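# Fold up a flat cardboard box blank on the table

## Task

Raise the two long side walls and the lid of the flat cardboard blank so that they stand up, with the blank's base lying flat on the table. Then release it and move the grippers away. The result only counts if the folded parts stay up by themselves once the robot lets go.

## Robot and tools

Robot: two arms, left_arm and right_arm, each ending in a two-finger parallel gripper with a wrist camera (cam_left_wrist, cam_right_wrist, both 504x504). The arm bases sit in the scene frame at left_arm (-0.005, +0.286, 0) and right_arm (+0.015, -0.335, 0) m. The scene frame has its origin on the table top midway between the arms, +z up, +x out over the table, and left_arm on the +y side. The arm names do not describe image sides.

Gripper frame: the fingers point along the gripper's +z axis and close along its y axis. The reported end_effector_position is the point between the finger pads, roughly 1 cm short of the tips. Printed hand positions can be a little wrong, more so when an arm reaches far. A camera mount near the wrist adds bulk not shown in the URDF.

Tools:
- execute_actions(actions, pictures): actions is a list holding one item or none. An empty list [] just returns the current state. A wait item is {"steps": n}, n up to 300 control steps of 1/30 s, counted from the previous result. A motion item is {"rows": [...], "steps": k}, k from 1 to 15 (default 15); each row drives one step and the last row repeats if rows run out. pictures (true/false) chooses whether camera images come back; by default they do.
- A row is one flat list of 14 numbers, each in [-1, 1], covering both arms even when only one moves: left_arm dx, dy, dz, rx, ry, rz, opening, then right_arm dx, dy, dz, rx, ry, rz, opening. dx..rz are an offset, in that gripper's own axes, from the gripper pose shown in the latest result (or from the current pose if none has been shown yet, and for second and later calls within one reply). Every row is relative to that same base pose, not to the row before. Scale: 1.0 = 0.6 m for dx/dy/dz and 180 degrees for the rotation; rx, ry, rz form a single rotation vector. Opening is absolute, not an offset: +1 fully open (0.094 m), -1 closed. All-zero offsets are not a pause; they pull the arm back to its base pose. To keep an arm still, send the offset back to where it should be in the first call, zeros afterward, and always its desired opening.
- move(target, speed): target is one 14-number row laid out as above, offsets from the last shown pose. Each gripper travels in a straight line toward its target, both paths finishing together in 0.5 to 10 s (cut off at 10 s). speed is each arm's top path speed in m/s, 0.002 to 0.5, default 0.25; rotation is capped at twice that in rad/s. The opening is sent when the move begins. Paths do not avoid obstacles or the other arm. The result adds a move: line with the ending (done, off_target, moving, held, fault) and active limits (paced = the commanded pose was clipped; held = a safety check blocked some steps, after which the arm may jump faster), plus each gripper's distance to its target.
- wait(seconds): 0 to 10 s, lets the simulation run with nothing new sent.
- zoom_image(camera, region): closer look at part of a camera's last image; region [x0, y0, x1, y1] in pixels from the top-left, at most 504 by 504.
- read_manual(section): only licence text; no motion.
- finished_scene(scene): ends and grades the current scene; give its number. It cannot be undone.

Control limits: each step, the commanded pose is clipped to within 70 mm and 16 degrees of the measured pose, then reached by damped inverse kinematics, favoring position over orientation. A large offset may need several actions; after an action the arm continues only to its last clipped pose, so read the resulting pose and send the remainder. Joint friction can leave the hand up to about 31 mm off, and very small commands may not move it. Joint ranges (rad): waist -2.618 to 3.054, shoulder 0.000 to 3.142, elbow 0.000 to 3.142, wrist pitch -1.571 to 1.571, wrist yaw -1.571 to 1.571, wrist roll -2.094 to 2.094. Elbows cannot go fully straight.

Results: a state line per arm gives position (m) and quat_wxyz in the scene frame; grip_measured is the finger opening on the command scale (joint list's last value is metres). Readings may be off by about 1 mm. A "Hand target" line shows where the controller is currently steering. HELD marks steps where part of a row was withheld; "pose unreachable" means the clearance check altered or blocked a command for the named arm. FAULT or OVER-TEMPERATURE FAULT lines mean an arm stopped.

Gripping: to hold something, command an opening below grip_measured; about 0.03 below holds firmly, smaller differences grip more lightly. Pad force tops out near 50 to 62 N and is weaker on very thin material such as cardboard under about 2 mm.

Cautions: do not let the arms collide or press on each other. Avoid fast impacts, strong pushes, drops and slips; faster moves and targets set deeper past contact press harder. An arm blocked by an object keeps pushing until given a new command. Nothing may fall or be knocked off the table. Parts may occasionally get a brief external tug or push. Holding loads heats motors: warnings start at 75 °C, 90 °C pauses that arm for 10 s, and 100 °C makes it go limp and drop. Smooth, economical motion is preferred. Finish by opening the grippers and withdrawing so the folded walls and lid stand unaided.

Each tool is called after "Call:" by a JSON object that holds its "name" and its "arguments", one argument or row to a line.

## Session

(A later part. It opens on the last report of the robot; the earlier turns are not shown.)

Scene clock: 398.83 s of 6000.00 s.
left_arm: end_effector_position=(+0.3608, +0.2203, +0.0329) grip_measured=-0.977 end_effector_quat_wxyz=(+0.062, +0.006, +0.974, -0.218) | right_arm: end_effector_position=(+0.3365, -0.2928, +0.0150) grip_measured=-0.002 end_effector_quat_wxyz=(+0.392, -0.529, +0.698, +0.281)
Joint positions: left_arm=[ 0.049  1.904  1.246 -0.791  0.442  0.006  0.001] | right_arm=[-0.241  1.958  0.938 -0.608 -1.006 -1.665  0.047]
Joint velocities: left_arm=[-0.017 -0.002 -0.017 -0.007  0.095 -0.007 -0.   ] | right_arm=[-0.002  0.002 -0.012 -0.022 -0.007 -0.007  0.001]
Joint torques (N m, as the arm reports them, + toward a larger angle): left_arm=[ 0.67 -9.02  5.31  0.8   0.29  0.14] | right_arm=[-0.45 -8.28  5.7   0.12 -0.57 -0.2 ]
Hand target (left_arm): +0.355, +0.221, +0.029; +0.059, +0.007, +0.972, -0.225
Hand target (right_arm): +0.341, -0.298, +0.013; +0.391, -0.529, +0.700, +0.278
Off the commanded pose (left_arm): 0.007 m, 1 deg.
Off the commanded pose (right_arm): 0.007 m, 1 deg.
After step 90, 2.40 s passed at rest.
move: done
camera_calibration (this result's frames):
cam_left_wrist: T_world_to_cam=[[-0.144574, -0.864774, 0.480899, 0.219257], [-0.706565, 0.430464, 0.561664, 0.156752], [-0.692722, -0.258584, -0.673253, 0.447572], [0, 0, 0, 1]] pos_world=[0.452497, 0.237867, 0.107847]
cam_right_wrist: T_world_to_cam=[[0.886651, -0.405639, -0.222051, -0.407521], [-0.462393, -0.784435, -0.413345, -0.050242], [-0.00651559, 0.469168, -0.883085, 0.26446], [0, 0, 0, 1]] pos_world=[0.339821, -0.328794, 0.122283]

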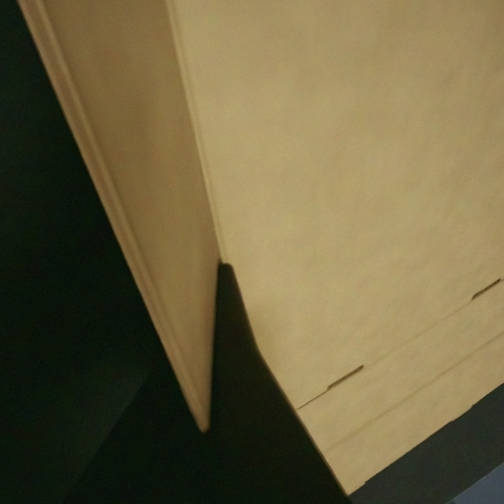

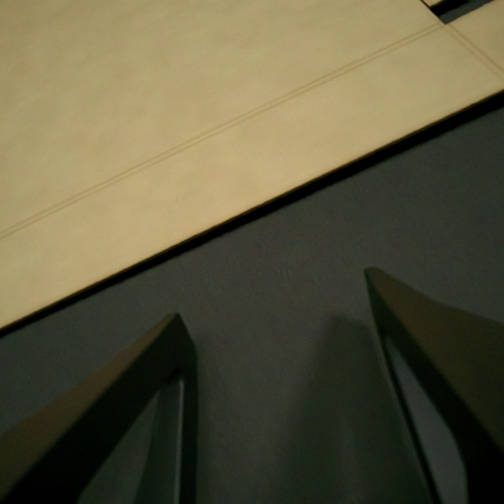

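Call:
{"name": "move", "arguments": {
  "target": [0.008,-0.02,0.012,-0.14,0,0,-0.99,-0.1,0.219,-0.023,0.2,0.278,0.375,0.15],
  "speed": 0.3
}}

Scene clock: 417.17 s of 6000.00 s.
left_arm: end_effector_position=(+0.3505, +0.2081, +0.0260) grip_measured=-0.977 end_effector_quat_wxyz=(+0.059, -0.007, +0.998, -0.006) | right_arm: end_effector_position=(+0.2109, -0.2403, +0.0673) grip_measured=+0.148 end_effector_quat_wxyz=(+0.013, +0.004, +1.000, -0.003)
Joint positions: left_arm=[-0.195  1.885  1.261 -0.83  -0.015 -0.237  0.001] | right_arm=[ 0.557  1.367  0.891 -1.074  0.016  0.47   0.054]
Joint velocities: left_arm=[-0.002 -0.002  0.002 -0.022  0.022  0.037 -0.   ] | right_arm=[ 0.002 -0.007 -0.002 -0.095  0.007  0.081 -0.001]
Joint torques (N m, as the arm reports them, + toward a larger angle): left_arm=[-0.5  -8.09 10.11  0.61 -0.22 -0.11] | right_arm=[ 1.18 -3.44  7.21  0.4   0.01  0.03]
Hand target (left_arm): +0.356, +0.206, +0.030; +0.065, -0.008, +0.998, -0.002
Hand target (right_arm): +0.214, -0.238, +0.070; +0.012, +0.004, +1.000, -0.006
Off the commanded pose (left_arm): 0.008 m, 1 deg.
Off the commanded pose (right_arm): 0.007 m, 2 deg.
After step 90, 12.00 s passed at rest.
move: done
camera_calibration (this result's frames):
cam_left_wrist: T_world_to_cam=[[-0.0920461, -0.992394, 0.0817446, 0.229034], [-0.712622, 0.122989, 0.690683, 0.221383], [-0.695483, 0.00532164, -0.718523, 0.379792], [0, 0, 0, 1]] pos_world=[0.442983, 0.198043, 0.101261]
cam_right_wrist: T_world_to_cam=[[-0.287915, -0.957543, -0.0147098, -0.162146], [-0.828321, 0.241293, 0.50563, 0.216312], [-0.480613, 0.157763, -0.862625, 0.308997], [0, 0, 0, 1]] pos_world=[0.281, -0.256204, 0.15479]

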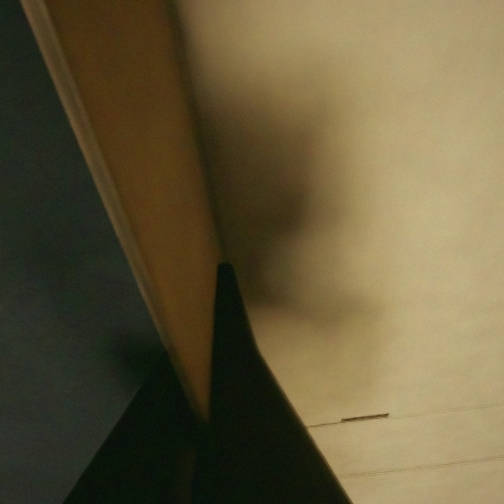

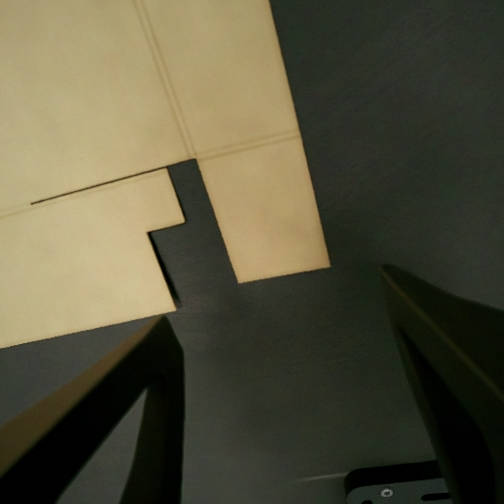

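Call:
{"name": "move", "arguments": {
  "target": [0,0,0.02,0,0,0,-0.99,0.024,0.01,0.06,0,0,0,0.1],
  "speed": 0.06
}}

Call:
{"name": "move", "arguments": {
  "target": [0,0,0.02,0,0,0,-0.99,0.005,0.0,0.06,0,0,0,0.1],
  "speed": 0.04
}}

Scene clock: 423.37 s of 6000.00 s.
left_arm: end_effector_position=(+0.3546, +0.2072, +0.0265) grip_measured=-0.977 end_effector_quat_wxyz=(+0.067, -0.008, +0.998, -0.008) | right_arm: end_effector_position=(+0.2020, -0.2340, +0.0374) grip_measured=+0.102 end_effector_quat_wxyz=(+0.021, +0.005, +1.000, +0.002)
Joint positions: left_arm=[-0.195  1.885  1.261 -0.812 -0.016 -0.238  0.001] | right_arm=[ 0.603  1.367  0.767 -0.932  0.017  0.518  0.052]
Joint velocities: left_arm=[-0.012  0.007  0.012  0.051  0.037 -0.037  0.   ] | right_arm=[ 0.012 -0.002  0.007  0.051  0.022  0.022 -0.001]
Joint torques (N m, as the arm reports them, + toward a larger angle): left_arm=[ 0.12 -7.1   5.99  0.95 -0.12 -0.01] | right_arm=[ 1.25 -3.98  4.47  0.61 -0.02  0.  ]
Hand target (left_arm): +0.352, +0.208, +0.014; +0.059, -0.008, +0.998, -0.006
Hand target (right_arm): +0.197, -0.234, +0.031; +0.013, +0.004, +1.000, -0.003
Off the commanded pose (left_arm): 0.013 m, 1 deg.
Off the commanded pose (right_arm): 0.008 m, 1 deg.
After step 90, 2.03 s passed at rest.
move: off_target (left_arm)
camera_calibration (this result's frames):
cam_left_wrist: T_world_to_cam=[[-0.0930139, -0.992145, 0.0836418, 0.228752], [-0.724187, 0.125065, 0.678168, 0.228045], [-0.683302, 0.00250675, -0.730132, 0.3796], [0, 0, 0, 1]] pos_world=[0.445805, 0.197483, 0.103372]
cam_right_wrist: T_world_to_cam=[[-0.289771, -0.956692, -0.0277969, -0.157979], [-0.835571, 0.238708, 0.494814, 0.223822], [-0.466749, 0.166609, -0.868554, 0.2774], [0, 0, 0, 1]] pos_world=[0.270717, -0.250783, 0.125795]

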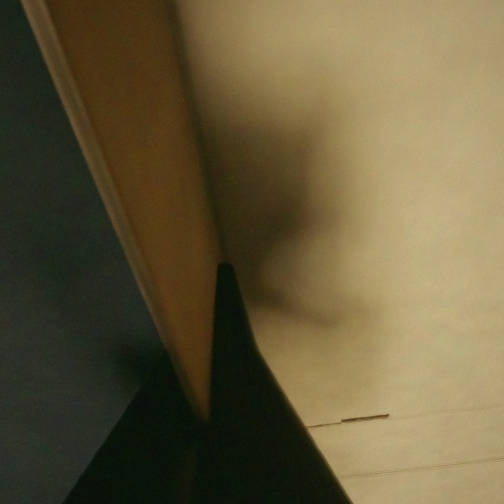

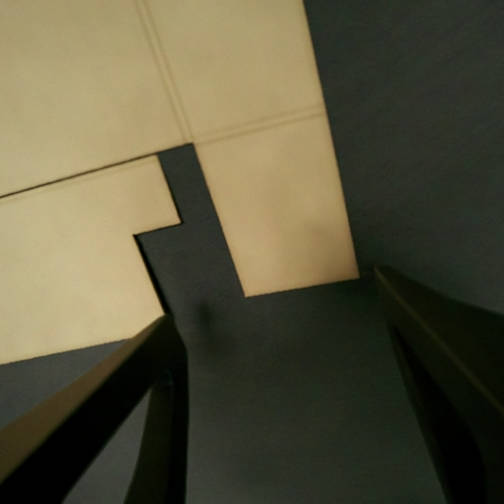

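Scene clock: 424.50 s of 6000.00 s.
left_arm: end_effector_position=(+0.3569, +0.2067, +0.0268) grip_measured=-0.977 end_effector_quat_wxyz=(+0.072, -0.008, +0.997, -0.009) | right_arm: end_effector_position=(+0.2033, -0.2332, +0.0103) grip_measured=+0.102 end_effector_quat_wxyz=(+0.026, +0.006, +1.000, +0.005)
Joint positions: left_arm=[-0.195  1.885  1.261 -0.803 -0.016 -0.238  0.001] | right_arm=[ 0.603  1.413  0.684 -0.792  0.017  0.519  0.052]
Joint velocities: left_arm=[-0.002  0.007 -0.002  0.007  0.022 -0.037 -0.001] | right_arm=[ 0.002  0.007 -0.002 -0.066  0.022 -0.022 -0.001]
Joint torques (N m, as the arm reports them, + toward a larger angle): left_arm=[ 0.14 -7.07  6.09  1.06 -0.12 -0.01] | right_arm=[ 0.91 -3.16  3.85  0.84 -0.04 -0.01]
Hand target (left_arm): +0.356, +0.207, +0.015; +0.067, -0.008, +0.998, -0.008
Hand target (right_arm): +0.200, -0.234, +0.002; +0.021, +0.005, +1.000, +0.002
Off the commanded pose (left_arm): 0.012 m, 1 deg.
Off the commanded pose (right_arm): 0.009 m, 1 deg.
move: off_target (left_arm)
camera_calibration (this result's frames):
cam_left_wrist: T_world_to_cam=[[-0.0938291, -0.99196, 0.0849171, 0.228631], [-0.730711, 0.126546, 0.670856, 0.231806], [-0.676208, 0.000895863, -0.73671, 0.379435], [0, 0, 0, 1]] pos_world=[0.447412, 0.197118, 0.104611]
cam_right_wrist: T_world_to_cam=[[-0.289804, -0.956397, -0.0363094, -0.157505], [-0.840554, 0.236193, 0.487526, 0.238663], [-0.457692, 0.171807, -0.872353, 0.253721], [0, 0, 0, 1]] pos_world=[0.27109, -0.250599, 0.0992612]

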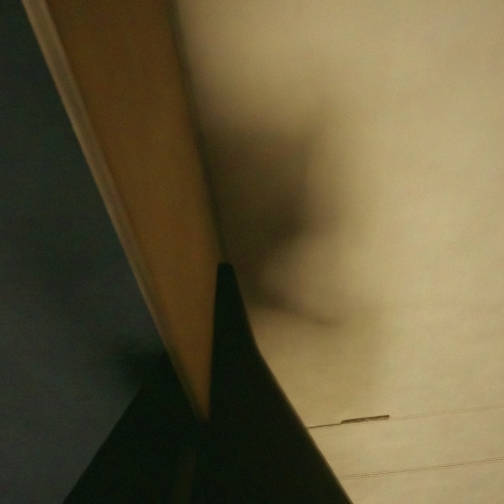

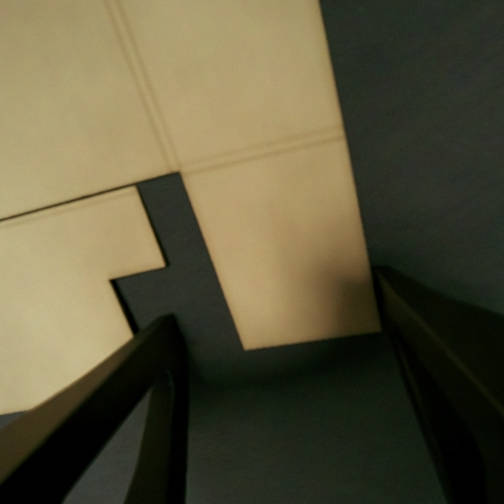

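Call:
{"name": "move", "arguments": {
  "target": [0.006,0,0.015,0,0,0,-0.99,-0.004,-0.008,0.035,0,0,0,0.1],
  "speed": 0.04
}}

Call:
{"name": "move", "arguments": {
  "target": [0.006,0,0.015,0,0,0,-0.99,0.0,-0.01,0.03,0,0,0,-0.3],
  "speed": 0.04
}}

Call:
{"name": "move", "arguments": {
  "target": [0.006,0,0.015,0,0,0,-0.99,-0.01,0.01,-0.09,0,0,0,-0.3],
  "speed": 0.04
}}

Scene clock: 429.53 s of 6000.00 s.
left_arm: end_effector_position=(+0.3572, +0.2066, +0.0269) grip_measured=-0.977 end_effector_quat_wxyz=(+0.073, -0.008, +0.997, -0.009) | right_arm: end_effector_position=(+0.2067, -0.2333, +0.0101) grip_measured=+0.101 end_effector_quat_wxyz=(+0.031, +0.007, +0.999, +0.009)
Joint positions: left_arm=[-0.195  1.885  1.261 -0.801 -0.016 -0.238  0.001] | right_arm=[ 0.592  1.413  0.683 -0.777  0.013  0.51   0.052]
Joint velocities: left_arm=[ 0.002 -0.002  0.027 -0.007 -0.007  0.022 -0.001] | right_arm=[-0.002 -0.007 -0.007 -0.037 -0.007 -0.051 -0.   ]
Joint torques (N m, as the arm reports them, + toward a larger angle): left_arm=[-0.05 -8.19  5.1   1.1  -0.12 -0.03] | right_arm=[-0.65 -1.21  2.17  1.34 -0.02 -0.22]
Hand target (left_arm): +0.354, +0.207, +0.018; +0.071, -0.008, +0.997, -0.009
Hand target (right_arm): +0.205, -0.238, -0.008; +0.025, +0.006, +1.000, +0.005
Off the commanded pose (left_arm): 0.010 m, 0 deg.
Off the commanded pose (right_arm): 0.021 m, 1 deg.
After step 90, 1.27 s passed at rest.
move: off_target (right_arm)
camera_calibration (this result's frames):
cam_left_wrist: T_world_to_cam=[[-0.0939239, -0.991939, 0.0850638, 0.228617], [-0.731459, 0.126716, 0.670008, 0.232239], [-0.675386, 0.000709064, -0.737465, 0.379414], [0, 0, 0, 1]] pos_world=[0.447597, 0.197076, 0.104755]
cam_right_wrist: T_world_to_cam=[[-0.29103, -0.955519, -0.0477998, -0.155957], [-0.844831, 0.233228, 0.481524, 0.241856], [-0.448957, 0.180521, -0.875128, 0.255384], [0, 0, 0, 1]] pos_world=[0.273596, -0.25153, 0.0995799]

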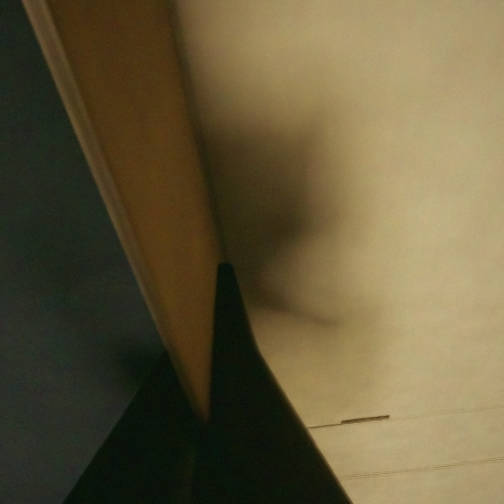

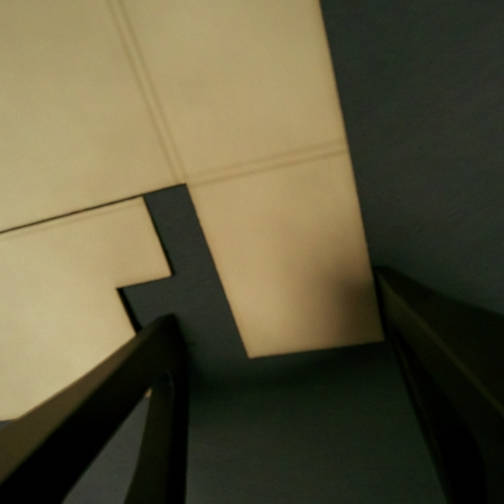

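Scene clock: 430.23 s of 6000.00 s.
left_arm: end_effector_position=(+0.3575, +0.2082, +0.0269) grip_measured=-0.977 end_effector_quat_wxyz=(+0.073, -0.008, +0.997, -0.005) | right_arm: end_effector_position=(+0.2064, -0.2383, +0.0094) grip_measured=-0.290 end_effector_quat_wxyz=(+0.029, +0.008, +1.000, +0.003)
Joint positions: left_arm=[-0.194  1.885  1.261 -0.801 -0.023 -0.237  0.001] | right_arm=[ 0.579  1.413  0.68  -0.784  0.022  0.5    0.033]
Joint velocities: left_arm=[ 0.002  0.012 -0.002  0.022  0.081 -0.007  0.001] | right_arm=[ 0.017  0.007 -0.002  0.007 -0.051 -0.022  0.   ]
Joint torques (N m, as the arm reports them, + toward a larger angle): left_arm=[-0.1  -8.18  5.12  1.1  -0.06 -0.05] | right_arm=[-0.54 -2.31  2.21  1.39 -0.1  -0.29]
Hand target (left_arm): +0.355, +0.207, +0.018; +0.072, -0.008, +0.997, -0.009
Hand target (right_arm): +0.206, -0.239, -0.006; +0.030, +0.007, +0.999, +0.009
Off the commanded pose (left_arm): 0.010 m, 0 deg.
Off the commanded pose (right_arm): 0.017 m, 1 deg.
move: off_target (right_arm)
camera_calibration (this result's frames):
cam_left_wrist: T_world_to_cam=[[-0.0933291, -0.992619, 0.0774354, 0.230325], [-0.732679, 0.121133, 0.669708, 0.233885], [-0.674145, 0.00576799, -0.738576, 0.378198], [0, 0, 0, 1]] pos_world=[0.447819, 0.198113, 0.104858]
cam_right_wrist: T_world_to_cam=[[-0.294246, -0.955104, -0.0345903, -0.160228], [-0.842228, 0.242024, 0.481742, 0.24469], [-0.451742, 0.170884, -0.87563, 0.253841], [0, 0, 0, 1]] pos_world=[0.273609, -0.255633, 0.0988505]

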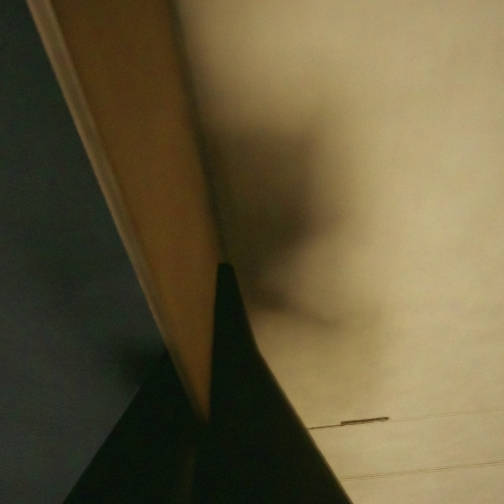

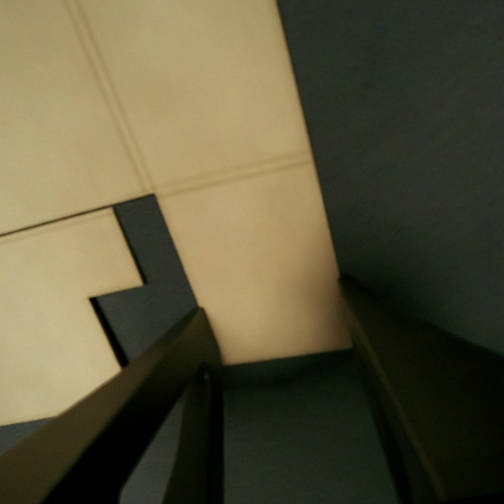

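Scene clock: 431.90 s of 6000.00 s.
left_arm: end_effector_position=(+0.3580, +0.2076, +0.0270) grip_measured=-0.977 end_effector_quat_wxyz=(+0.074, -0.008, +0.997, -0.007) | right_arm: end_effector_position=(+0.2077, -0.2359, +0.0544) grip_measured=-0.290 end_effector_quat_wxyz=(+0.020, +0.008, +1.000, -0.001)
Joint positions: left_arm=[-0.194  1.885  1.261 -0.799 -0.02  -0.237  0.001] | right_arm=[ 0.585  1.364  0.836 -1.008  0.021  0.506  0.033]
Joint velocities: left_arm=[ 0.007  0.002  0.007 -0.007  0.051 -0.022  0.   ] | right_arm=[-0.007 -0.027  0.002  0.007 -0.051  0.11  -0.   ]
Joint torques (N m, as the arm reports them, + toward a larger angle): left_arm=[-0.03 -8.19  5.11  1.1  -0.18 -0.02] | right_arm=[ 1.01 -6.68  6.99  0.28  0.02  0.01]
Hand target (left_arm): +0.355, +0.208, +0.018; +0.073, -0.008, +0.997, -0.005
Hand target (right_arm): +0.209, -0.233, +0.064; +0.029, +0.008, +1.000, +0.003
Off the commanded pose (left_arm): 0.010 m, 0 deg.
Off the commanded pose (right_arm): 0.010 m, 1 deg.
move: done
camera_calibration (this result's frames):
cam_left_wrist: T_world_to_cam=[[-0.0930971, -0.992401, 0.0804526, 0.229585], [-0.733821, 0.123003, 0.668115, 0.234294], [-0.672934, 0.00316177, -0.739696, 0.378691], [0, 0, 0, 1]] pos_world=[0.448138, 0.197824, 0.10511]
cam_right_wrist: T_world_to_cam=[[-0.295048, -0.955224, -0.0222016, -0.156537], [-0.833656, 0.246006, 0.494468, 0.22196], [-0.466866, 0.1644, -0.868912, 0.294719], [0, 0, 0, 1]] pos_world=[0.276447, -0.252584, 0.142857]

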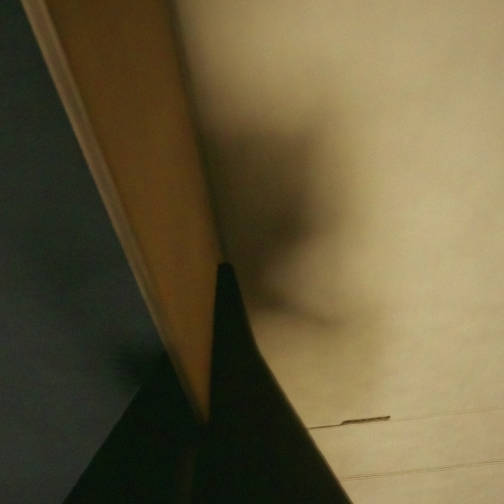

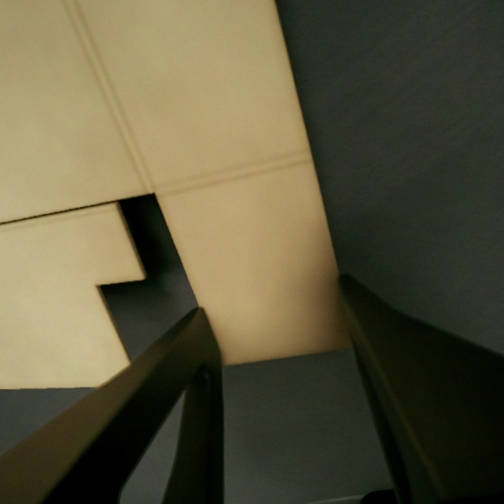

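Call:
{"name": "move", "arguments": {
  "target": [0.006,0,0.015,0,0,0,-0.99,-0.01,0.06,-0.15,0.09,0,0,-0.31],
  "speed": 0.08
}}

Call:
{"name": "move", "arguments": {
  "target": [0.006,0,0.015,0,0,0,-0.99,0,0.08,-0.145,0.07,0,0,-0.31],
  "speed": 0.08
}}

Scene clock: 451.83 s of 6000.00 s.
left_arm: end_effector_position=(+0.3584, +0.2076, +0.0270) grip_measured=-0.977 end_effector_quat_wxyz=(+0.075, -0.010, +0.997, -0.007) | right_arm: end_effector_position=(+0.2075, -0.2037, +0.1426) grip_measured=-0.298 end_effector_quat_wxyz=(+0.019, +0.008, +0.990, -0.139)
Joint positions: left_arm=[-0.194  1.885  1.261 -0.797 -0.021 -0.242  0.001] | right_arm=[ 0.858  1.562  1.335 -1.512  0.225  0.799  0.033]
Joint velocities: left_arm=[ 0.002  0.002  0.007 -0.022 -0.037  0.022  0.   ] | right_arm=[-0.012  0.017  0.002  0.022  0.022 -0.007 -0.   ]
Joint torques (N m, as the arm reports them, + toward a larger angle): left_arm=[-0.03 -8.18  5.12  1.1  -0.12  0.01] | right_arm=[ 1.14 -5.65  7.   -0.02  0.22  0.03]
Hand target (left_arm): +0.356, +0.208, +0.018; +0.074, -0.008, +0.997, -0.007
Hand target (right_arm): +0.210, -0.200, +0.145; +0.024, +0.010, +0.990, -0.142
Off the commanded pose (left_arm): 0.010 m, 0 deg.
Off the commanded pose (right_arm): 0.005 m, 0 deg.
After step 90, 14.73 s passed at rest.
move: done
camera_calibration (this result's frames):
cam_left_wrist: T_world_to_cam=[[-0.0890755, -0.99273, 0.080954, 0.228198], [-0.735595, 0.120366, 0.666643, 0.235817], [-0.67154, -0.000167811, -0.740968, 0.379284], [0, 0, 0, 1]] pos_world=[0.448497, 0.198218, 0.105358]
cam_right_wrist: T_world_to_cam=[[-0.300231, -0.923182, 0.239994, -0.153687], [-0.830172, 0.376801, 0.410895, 0.208151], [-0.469761, -0.0758731, -0.879527, 0.31908], [0, 0, 0, 1]] pos_world=[0.276551, -0.196103, 0.231996]

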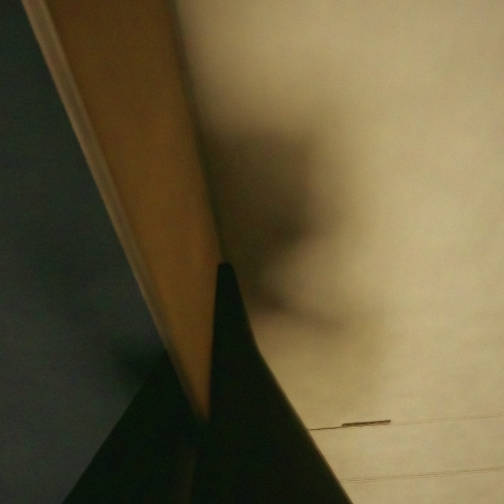

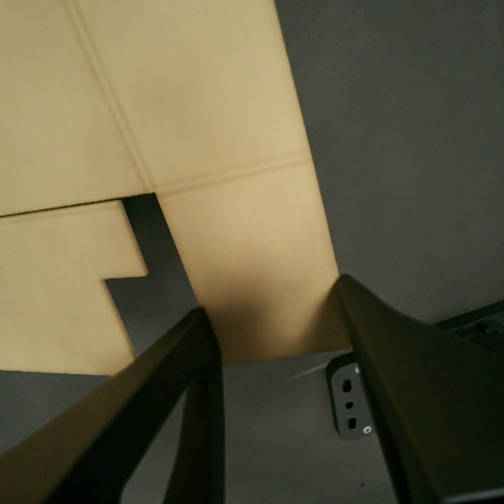

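Scene clock: 453.53 s of 6000.00 s.
left_arm: end_effector_position=(+0.3585, +0.2078, +0.0270) grip_measured=-0.977 end_effector_quat_wxyz=(+0.075, -0.011, +0.997, -0.006) | right_arm: end_effector_position=(+0.2056, -0.1388, +0.2021) grip_measured=-0.298 end_effector_quat_wxyz=(+0.132, -0.021, +0.987, -0.090)
Joint positions: left_arm=[-0.194  1.885  1.261 -0.797 -0.022 -0.243  0.001] | right_arm=[ 1.095  1.584  1.591 -1.58   0.322  0.958  0.033]
Joint velocities: left_arm=[-0.002  0.012  0.002  0.007  0.007 -0.037 -0.   ] | right_arm=[-0.017 -0.017  0.002 -0.066 -0.022 -0.139 -0.001]
Joint torques (N m, as the arm reports them, + toward a larger angle): left_arm=[-0.03 -8.18  5.11  1.12 -0.08 -0.04] | right_arm=[ 1.37 -8.94  7.07  0.38  0.18 -0.08]
Hand target (left_arm): +0.356, +0.208, +0.018; +0.075, -0.010, +0.997, -0.007
Hand target (right_arm): +0.205, -0.135, +0.213; +0.145, -0.024, +0.986, -0.073
Off the commanded pose (left_arm): 0.010 m, 0 deg.
Off the commanded pose (right_arm): 0.012 m, 23 deg; orientation clipped at the last step of the last action.
joint sent to its limit (right arm) — the command would take joint 4 (wrist pitch) past its lower limit, so that joint was sent only as far as its limit.
move: off_target (right_arm); limits=paced
camera_calibration (this result's frames):
cam_left_wrist: T_world_to_cam=[[-0.0870022, -0.993011, 0.0797501, 0.227804], [-0.736053, 0.118021, 0.666556, 0.236478], [-0.671309, -0.000708459, -0.741177, 0.379362], [0, 0, 0, 1]] pos_world=[0.448549, 0.198571, 0.105381]
cam_right_wrist: T_world_to_cam=[[-0.250819, -0.963608, 0.0924665, -0.0945377], [-0.931294, 0.266262, 0.248589, 0.195921], [-0.264162, -0.0237627, -0.964186, 0.35757], [0, 0, 0, 1]] pos_world=[0.253205, -0.134767, 0.304802]

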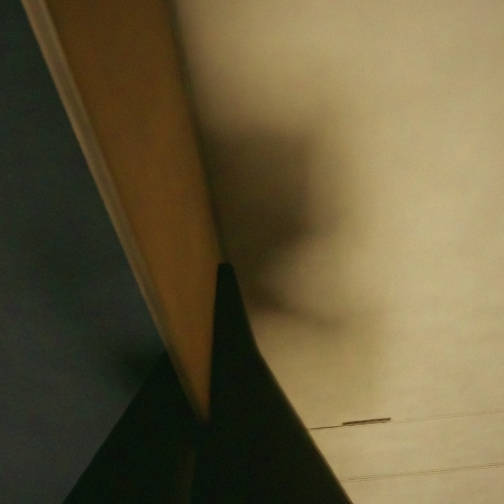

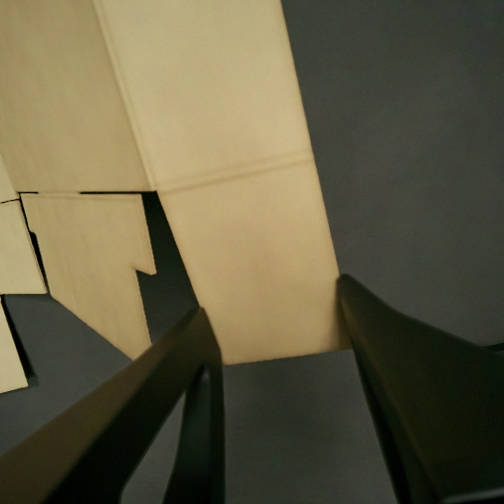

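Call:
{"name": "move", "arguments": {
  "target": [0.006,0,0.015,0,0,0,-0.99,-0.03,0.12,-0.08,0,0,0,-0.32],
  "speed": 0.07
}}

Call:
{"name": "move", "arguments": {
  "target": [0.006,0,0.015,0,0,0,-0.99,-0.01,0.15,-0.035,0,0,0,-0.32],
  "speed": 0.07
}}

Scene clock: 463.43 s of 6000.00 s.
left_arm: end_effector_position=(+0.3587, +0.2090, +0.0271) grip_measured=-0.977 end_effector_quat_wxyz=(+0.076, -0.017, +0.997, -0.003) | right_arm: end_effector_position=(+0.2089, -0.0661, +0.2363) grip_measured=-0.307 end_effector_quat_wxyz=(+0.178, -0.028, +0.983, -0.017)
Joint positions: left_arm=[-0.194  1.885  1.261 -0.798 -0.029 -0.254  0.001] | right_arm=[ 1.211  1.721  1.871 -1.579  0.332  1.036  0.033]
Joint velocities: left_arm=[-0.007  0.002  0.022 -0.022  0.051  0.007  0.001] | right_arm=[ 0.007 -0.007 -0.012 -0.007 -0.007 -0.022  0.   ]
Joint torques (N m, as the arm reports them, + toward a larger angle): left_arm=[-0.04 -8.18  5.15  1.12 -0.07  0.09] | right_arm=[ 1.29 -7.4   7.25  0.64  0.18 -0.13]
Hand target (left_arm): +0.356, +0.208, +0.018; +0.075, -0.011, +0.997, -0.006
Hand target (right_arm): +0.208, -0.059, +0.238; +0.180, -0.034, +0.983, -0.012
Off the commanded pose (left_arm): 0.010 m, 1 deg.
Off the commanded pose (right_arm): 0.008 m, 10 deg.
joint sent to its limit (right arm) — the command would take joint 4 (wrist pitch) past its lower limit, so that joint was sent only as far as its limit.
After step 90, 5.33 s passed at rest.
move: off_target (right_arm)
camera_calibration (this result's frames):
cam_left_wrist: T_world_to_cam=[[-0.0751992, -0.99437, 0.0746607, 0.22517], [-0.738086, 0.10585, 0.666352, 0.239729], [-0.670503, -0.00499692, -0.74189, 0.380112], [0, 0, 0, 1]] pos_world=[0.44874, 0.200426, 0.105446]
cam_right_wrist: T_world_to_cam=[[-0.211318, -0.97504, -0.06813, 0.00210567], [-0.960519, 0.194254, 0.199171, 0.184106], [-0.180965, 0.107529, -0.977594, 0.387605], [0, 0, 0, 1]] pos_world=[0.247425, -0.0753887, 0.342395]

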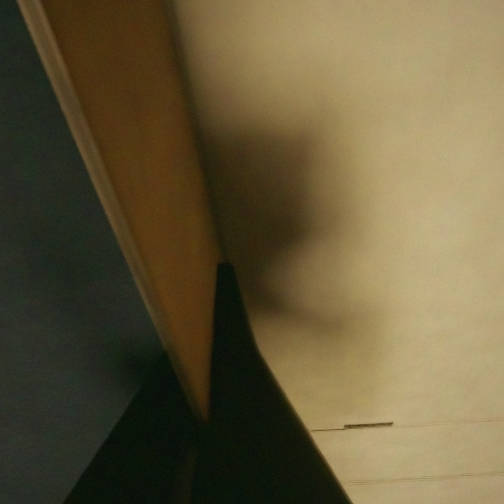

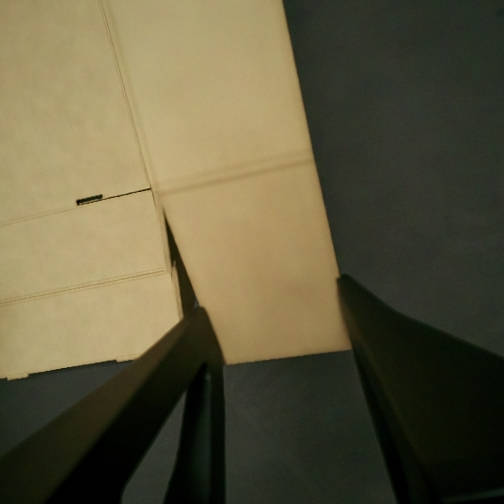

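Scene clock: 465.07 s of 6000.00 s.
left_arm: end_effector_position=(+0.3587, +0.2095, +0.0271) grip_measured=-0.977 end_effector_quat_wxyz=(+0.076, -0.019, +0.997, -0.002) | right_arm: end_effector_position=(+0.2066, +0.0163, +0.2525) grip_measured=-0.307 end_effector_quat_wxyz=(+0.216, -0.027, +0.975, +0.042)
Joint positions: left_arm=[-0.194  1.885  1.261 -0.798 -0.032 -0.259  0.001] | right_arm=[ 1.323  1.941  2.196 -1.579  0.371  1.127  0.033]
Joint velocities: left_arm=[-0.007 -0.002 -0.007 -0.007  0.022  0.007  0.   ] | right_arm=[ 0.007 -0.002  0.002  0.007 -0.051  0.022 -0.   ]
Joint torques (N m, as the arm reports them, + toward a larger angle): left_arm=[-0.03 -8.18  5.14  1.12 -0.12  0.01] | right_arm=[ 1.44 -9.89  7.11  0.85  0.08 -0.19]
Hand target (left_arm): +0.356, +0.209, +0.018; +0.076, -0.017, +0.997, -0.003
Hand target (right_arm): +0.201, +0.024, +0.254; +0.213, -0.040, +0.975, +0.049
Off the commanded pose (left_arm): 0.010 m, 0 deg.
Off the commanded pose (right_arm): 0.009 m, 8 deg.
joint sent to its limit (right arm) — the command would take joint 4 (wrist pitch) past its lower limit, so that joint was sent only as far as its limit.
move: off_target (right_arm)
camera_calibration (this result's frames):
cam_left_wrist: T_world_to_cam=[[-0.0706435, -0.994881, 0.0722617, 0.224238], [-0.73875, 0.100859, 0.66639, 0.240972], [-0.670267, -0.0063072, -0.742093, 0.380327], [0, 0, 0, 1]] pos_world=[0.448779, 0.201185, 0.105453]
cam_right_wrist: T_world_to_cam=[[-0.181498, -0.963526, -0.196663, 0.10915], [-0.976908, 0.153734, 0.148379, 0.179574], [-0.112734, 0.219052, -0.969179, 0.376096], [0, 0, 0, 1]] pos_world=[0.237636, -0.00482247, 0.359325]

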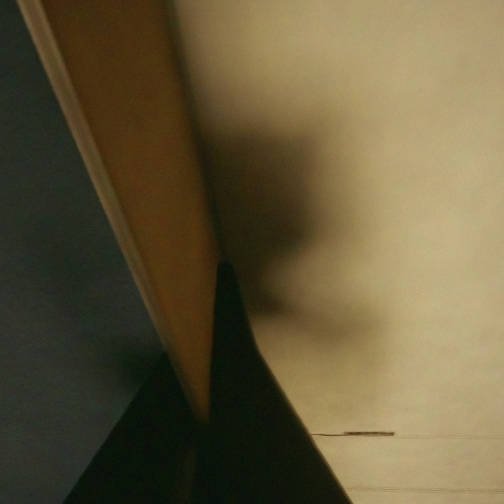

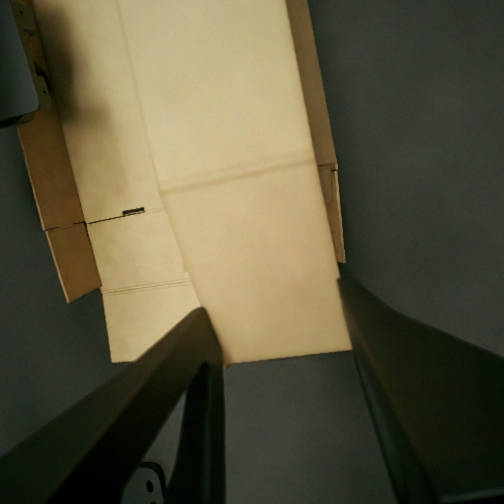

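Call:
{"name": "move", "arguments": {
  "target": [0,0,0,0,0,0,0,0,0,0,0,0,0,-0.32]
}}

Call:
{"name": "move", "arguments": {
  "target": [-0.025,0.02,-0.165,0,0,0,0,0,0,0,0,0,0,-0.32],
  "speed": 0.15
}}

Call:
{"name": "move", "arguments": {
  "target": [-0.128,-0.12,-0.318,0.07,-0.08,0,1,0,0,0,0,0,0,-0.32]
}}

Scene clock: 472.67 s of 6000.00 s.
left_arm: end_effector_position=(+0.3587, +0.2099, +0.0271) grip_measured=-0.003 end_effector_quat_wxyz=(+0.076, -0.019, +0.997, -0.001) | right_arm: end_effector_position=(+0.2076, +0.0159, +0.2530) grip_measured=-0.307 end_effector_quat_wxyz=(+0.219, -0.025, +0.975, +0.041)
Joint positions: left_arm=[-0.194  1.885  1.261 -0.798 -0.035 -0.259  0.047] | right_arm=[ 1.323  1.941  2.197 -1.579  0.378  1.129  0.033]
Joint velocities: left_arm=[ 0.007  0.002 -0.002 -0.022  0.007 -0.095 -0.002] | right_arm=[-0.007 -0.022 -0.002 -0.022  0.066 -0.037 -0.   ]
Joint torques (N m, as the arm reports them, + toward a larger angle): left_arm=[ 0.08 -8.62  7.85  0.78 -0.11 -0.01] | right_arm=[  0.45 -11.19   5.36   0.85   0.11  -0.1 ]
Hand target (left_arm): +0.359, +0.210, +0.027; +0.076, -0.019, +0.997, -0.002
Hand target (right_arm): +0.207, +0.016, +0.252; +0.216, -0.027, +0.975, +0.042
Off the commanded pose (left_arm): 0.000 m, 0 deg.
Off the commanded pose (right_arm): 0.001 m, 0 deg.
After step 90, 3.90 s passed at rest.
move: done
camera_calibration (this result's frames):
cam_left_wrist: T_world_to_cam=[[-0.0699398, -0.99509, 0.07003, 0.224492], [-0.738906, 0.0988406, 0.666519, 0.241404], [-0.670169, -0.00512935, -0.742191, 0.380045], [0, 0, 0, 1]] pos_world=[0.44877, 0.201479, 0.105445]
cam_right_wrist: T_world_to_cam=[[-0.183552, -0.963116, -0.196764, 0.109468], [-0.977283, 0.157214, 0.142131, 0.182155], [-0.105955, 0.218383, -0.970094, 0.375648], [0, 0, 0, 1]] pos_world=[0.237911, -0.00524217, 0.360063]

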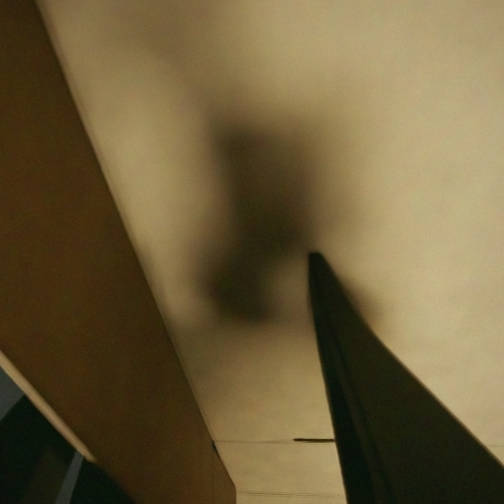

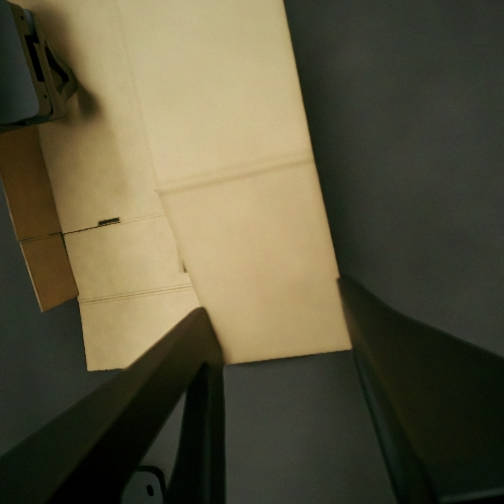

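Scene clock: 473.97 s of 6000.00 s.
left_arm: end_effector_position=(+0.3567, +0.2197, +0.1182) grip_measured=-0.003 end_effector_quat_wxyz=(+0.071, -0.019, +0.997, +0.004) | right_arm: end_effector_position=(+0.2082, +0.0156, +0.2533) grip_measured=-0.307 end_effector_quat_wxyz=(+0.220, -0.024, +0.974, +0.040)
Joint positions: left_arm=[-0.171  1.81   1.536 -1.161 -0.038 -0.234  0.047] | right_arm=[ 1.323  1.941  2.197 -1.579  0.382  1.13   0.033]
Joint velocities: left_arm=[-0.012 -0.022  0.007 -0.022 -0.037 -0.051 -0.   ] | right_arm=[ 0.007 -0.002 -0.007  0.037  0.007 -0.022 -0.001]
Joint torques (N m, as the arm reports them, + toward a larger angle): left_arm=[ 0.68 -9.03 10.22  0.62 -0.06  0.08] | right_arm=[  0.49 -11.39   5.38   0.85   0.15  -0.09]
Hand target (left_arm): +0.358, +0.222, +0.127; +0.076, -0.019, +0.997, -0.001
Hand target (right_arm): +0.208, +0.016, +0.253; +0.219, -0.025, +0.975, +0.041
Off the commanded pose (left_arm): 0.009 m, 1 deg.
Off the commanded pose (right_arm): 0.001 m, 0 deg.
move: done
camera_calibration (this result's frames):
cam_left_wrist: T_world_to_cam=[[-0.0700311, -0.99563, 0.0617846, 0.228817], [-0.7314, 0.093366, 0.675527, 0.175689], [-0.678344, 0.00211865, -0.734742, 0.446828], [0, 0, 0, 1]] pos_world=[0.447626, 0.210467, 0.195483]
cam_right_wrist: T_world_to_cam=[[-0.184779, -0.962903, -0.19666, 0.10959], [-0.977447, 0.159241, 0.138708, 0.183573], [-0.102246, 0.217855, -0.970611, 0.375359], [0, 0, 0, 1]] pos_world=[0.238061, -0.00548112, 0.360417]

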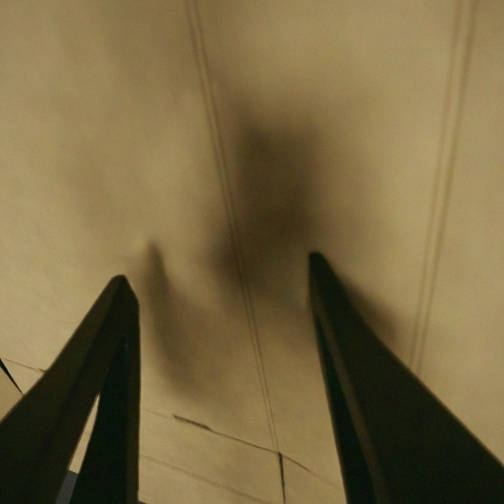

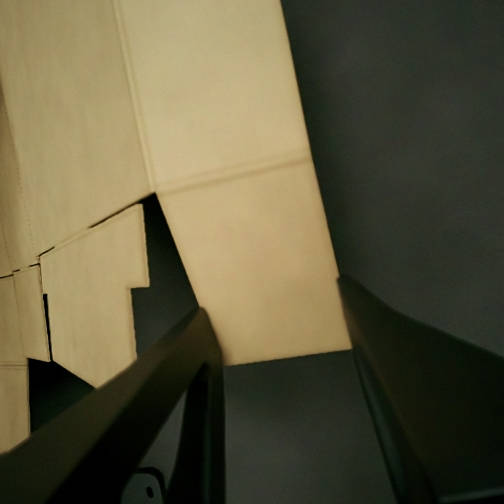

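Scene clock: 475.47 s of 6000.00 s.
left_arm: end_effector_position=(+0.4056, +0.1519, +0.3243) grip_measured=+1.000 end_effector_quat_wxyz=(+0.249, -0.011, +0.961, -0.117) | right_arm: end_effector_position=(+0.2082, +0.0156, +0.2533) grip_measured=-0.307 end_effector_quat_wxyz=(+0.220, -0.024, +0.974, +0.040)
Joint positions: left_arm=[-0.258  1.972  2.507 -1.553  0.074 -0.33   0.094] | right_arm=[ 1.323  1.941  2.197 -1.579  0.382  1.13   0.033]
Joint velocities: left_arm=[ 0.002 -0.012 -0.007  0.022  0.022 -0.007  0.   ] | right_arm=[ 0.012 -0.017 -0.012 -0.066 -0.066  0.022 -0.   ]
Joint torques (N m, as the arm reports them, + toward a larger angle): left_arm=[-0.42 -6.7   8.69  1.39 -0.03 -0.09] | right_arm=[  0.58 -11.2    5.4    0.87   0.21  -0.08]
Hand target (left_arm): +0.406, +0.147, +0.316; +0.234, -0.010, +0.965, -0.118
Hand target (right_arm): +0.208, +0.016, +0.253; +0.220, -0.024, +0.974, +0.040
Off the commanded pose (left_arm): 0.008 m, 6 deg.
Off the commanded pose (right_arm): 0.000 m, 0 deg.
joint sent to its limit (left arm) — the command would take joint 4 (wrist pitch) past its lower limit, so that joint was sent only as far as its limit.
move: off_target (left_arm)
camera_calibration (this result's frames):
cam_left_wrist: T_world_to_cam=[[-0.161579, -0.954709, 0.249847, 0.121905], [-0.913688, 0.240395, 0.327697, 0.242976], [-0.372917, -0.175333, -0.911148, 0.591917], [0, 0, 0, 1]] pos_world=[0.462437, 0.161756, 0.429244]
cam_right_wrist: T_world_to_cam=[[-0.184779, -0.962903, -0.19666, 0.10959], [-0.977447, 0.159241, 0.138708, 0.183573], [-0.102246, 0.217855, -0.970611, 0.375359], [0, 0, 0, 1]] pos_world=[0.238061, -0.00548112, 0.360417]

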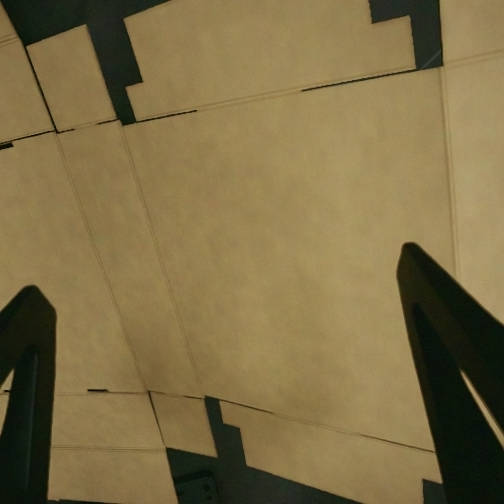

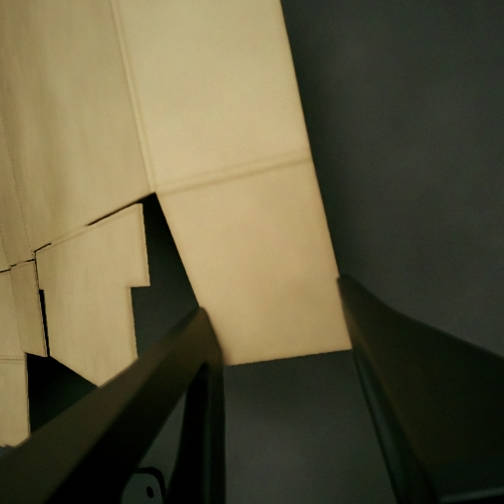

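Call:
{"name": "move", "arguments": {
  "target": [0,0,0,0,0,0,1,0.04,-0.39,0.027,0,0,0,-0.32],
  "speed": 0.08
}}

Call:
{"name": "move", "arguments": {
  "target": [0.223,0.189,0.163,0.30,-0.079,0.387,0.4,0,0,0,0,0,0,-0.32],
  "speed": 0.4
}}

Scene clock: 496.50 s of 6000.00 s.
left_arm: end_effector_position=(+0.4054, +0.1518, +0.3242) grip_measured=+1.000 end_effector_quat_wxyz=(+0.249, -0.011, +0.961, -0.117) | right_arm: end_effector_position=(+0.2118, -0.2168, +0.2127) grip_measured=-0.307 end_effector_quat_wxyz=(+0.211, -0.025, +0.977, +0.031)
Joint positions: left_arm=[-0.258  1.972  2.507 -1.554  0.075 -0.33   0.094] | right_arm=[ 0.792  1.103  1.222 -1.313  0.21   0.606  0.033]
Joint velocities: left_arm=[ 0.002 -0.012  0.007 -0.037  0.007  0.037  0.   ] | right_arm=[-0.002  0.007  0.007 -0.007  0.022 -0.022 -0.001]
Joint torques (N m, as the arm reports them, + toward a larger angle): left_arm=[ 0.06 -8.66  6.95  1.56 -0.09  0.01] | right_arm=[-0.06 -4.2   4.81  1.33 -0.01 -0.07]
Hand target (left_arm): +0.406, +0.152, +0.324; +0.249, -0.010, +0.961, -0.117
Hand target (right_arm): +0.212, -0.217, +0.212; +0.216, -0.023, +0.975, +0.040
Off the commanded pose (left_arm): 0.000 m, 0 deg.
Off the commanded pose (right_arm): 0.003 m, 2 deg.
After step 90, 14.60 s passed at rest.
move: done
camera_calibration (this result's frames):
cam_left_wrist: T_world_to_cam=[[-0.161311, -0.954575, 0.250528, 0.121492], [-0.913221, 0.240623, 0.328827, 0.242197], [-0.374174, -0.175744, -0.910554, 0.592058], [0, 0, 0, 1]] pos_world=[0.46231, 0.161746, 0.429022]
cam_right_wrist: T_world_to_cam=[[-0.190878, -0.96585, -0.175214, -0.125387], [-0.974143, 0.164403, 0.154976, 0.22667], [-0.120878, 0.200265, -0.972256, 0.387524], [0, 0, 0, 1]] pos_world=[0.243718, -0.235977, 0.319675]

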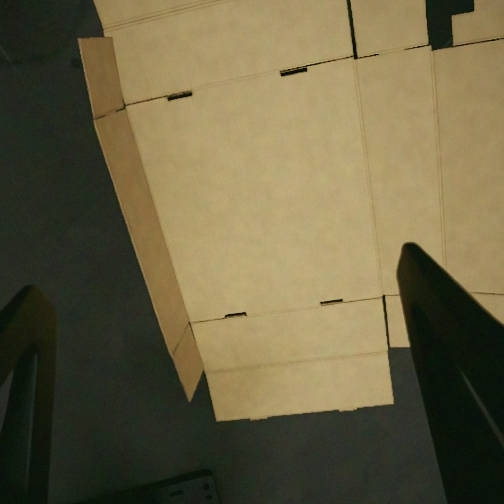

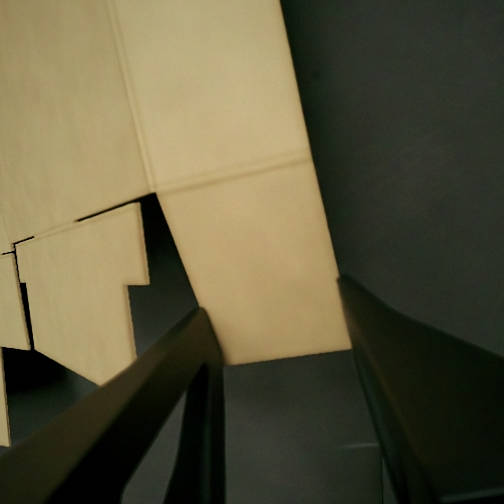

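Scene clock: 499.30 s of 6000.00 s.
left_arm: end_effector_position=(+0.3391, +0.2304, +0.1552) grip_measured=+0.403 end_effector_quat_wxyz=(+0.354, +0.610, +0.618, -0.346) | right_arm: end_effector_position=(+0.2117, -0.2168, +0.2127) grip_measured=-0.307 end_effector_quat_wxyz=(+0.210, -0.025, +0.977, +0.031)
Joint positions: left_arm=[ 0.292  2.013  1.611 -1.556  0.988  2.032  0.066] | right_arm=[ 0.792  1.103  1.222 -1.313  0.21   0.606  0.033]
Joint velocities: left_arm=[-0.002 -0.022 -0.007 -0.139 -0.022  0.081  0.   ] | right_arm=[ 0.007  0.002  0.002  0.022  0.007  0.007 -0.001]
Joint torques (N m, as the arm reports them, + toward a larger angle): left_arm=[ 0.43 -7.38  9.24 -0.5   0.2   0.1 ] | right_arm=[ 0.44 -2.46  5.92  1.16  0.11 -0.09]
Hand target (left_arm): +0.342, +0.234, +0.153; +0.350, +0.611, +0.619, -0.347
Hand target (right_arm): +0.212, -0.217, +0.213; +0.211, -0.025, +0.977, +0.031
Off the commanded pose (left_arm): 0.004 m, 1 deg.
Off the commanded pose (right_arm): 0.000 m, 0 deg.
joint sent to its limit (left arm) — the command would take joint 4 (wrist pitch) past its lower limit, so that joint was sent only as far as its limit.
move: done
camera_calibration (this result's frames):
cam_left_wrist: T_world_to_cam=[[-0.993504, 0.1036, -0.0470892, 0.31278], [0.109384, 0.98351, -0.144023, -0.226174], [0.0313919, -0.148238, -0.988453, 0.29541], [0, 0, 0, 1]] pos_world=[0.326215, 0.233832, 0.274154]
cam_right_wrist: T_world_to_cam=[[-0.19093, -0.965893, -0.174922, -0.125519], [-0.974097, 0.164441, 0.155221, 0.226566], [-0.121162, 0.200027, -0.97227, 0.387506], [0, 0, 0, 1]] pos_world=[0.243683, -0.236006, 0.319636]

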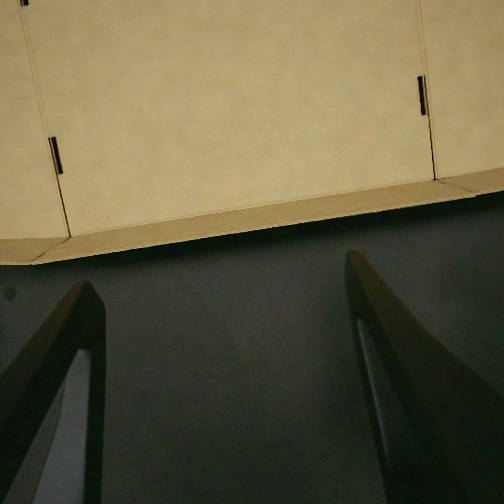

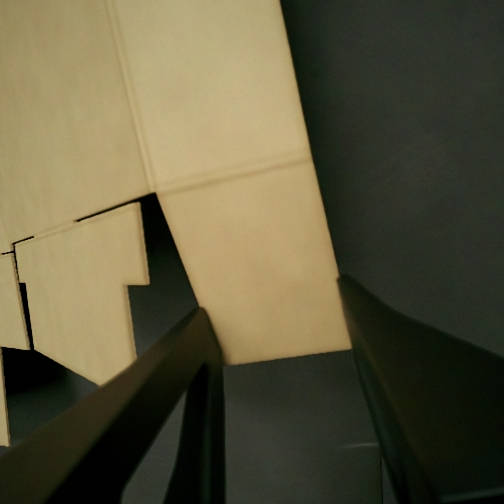

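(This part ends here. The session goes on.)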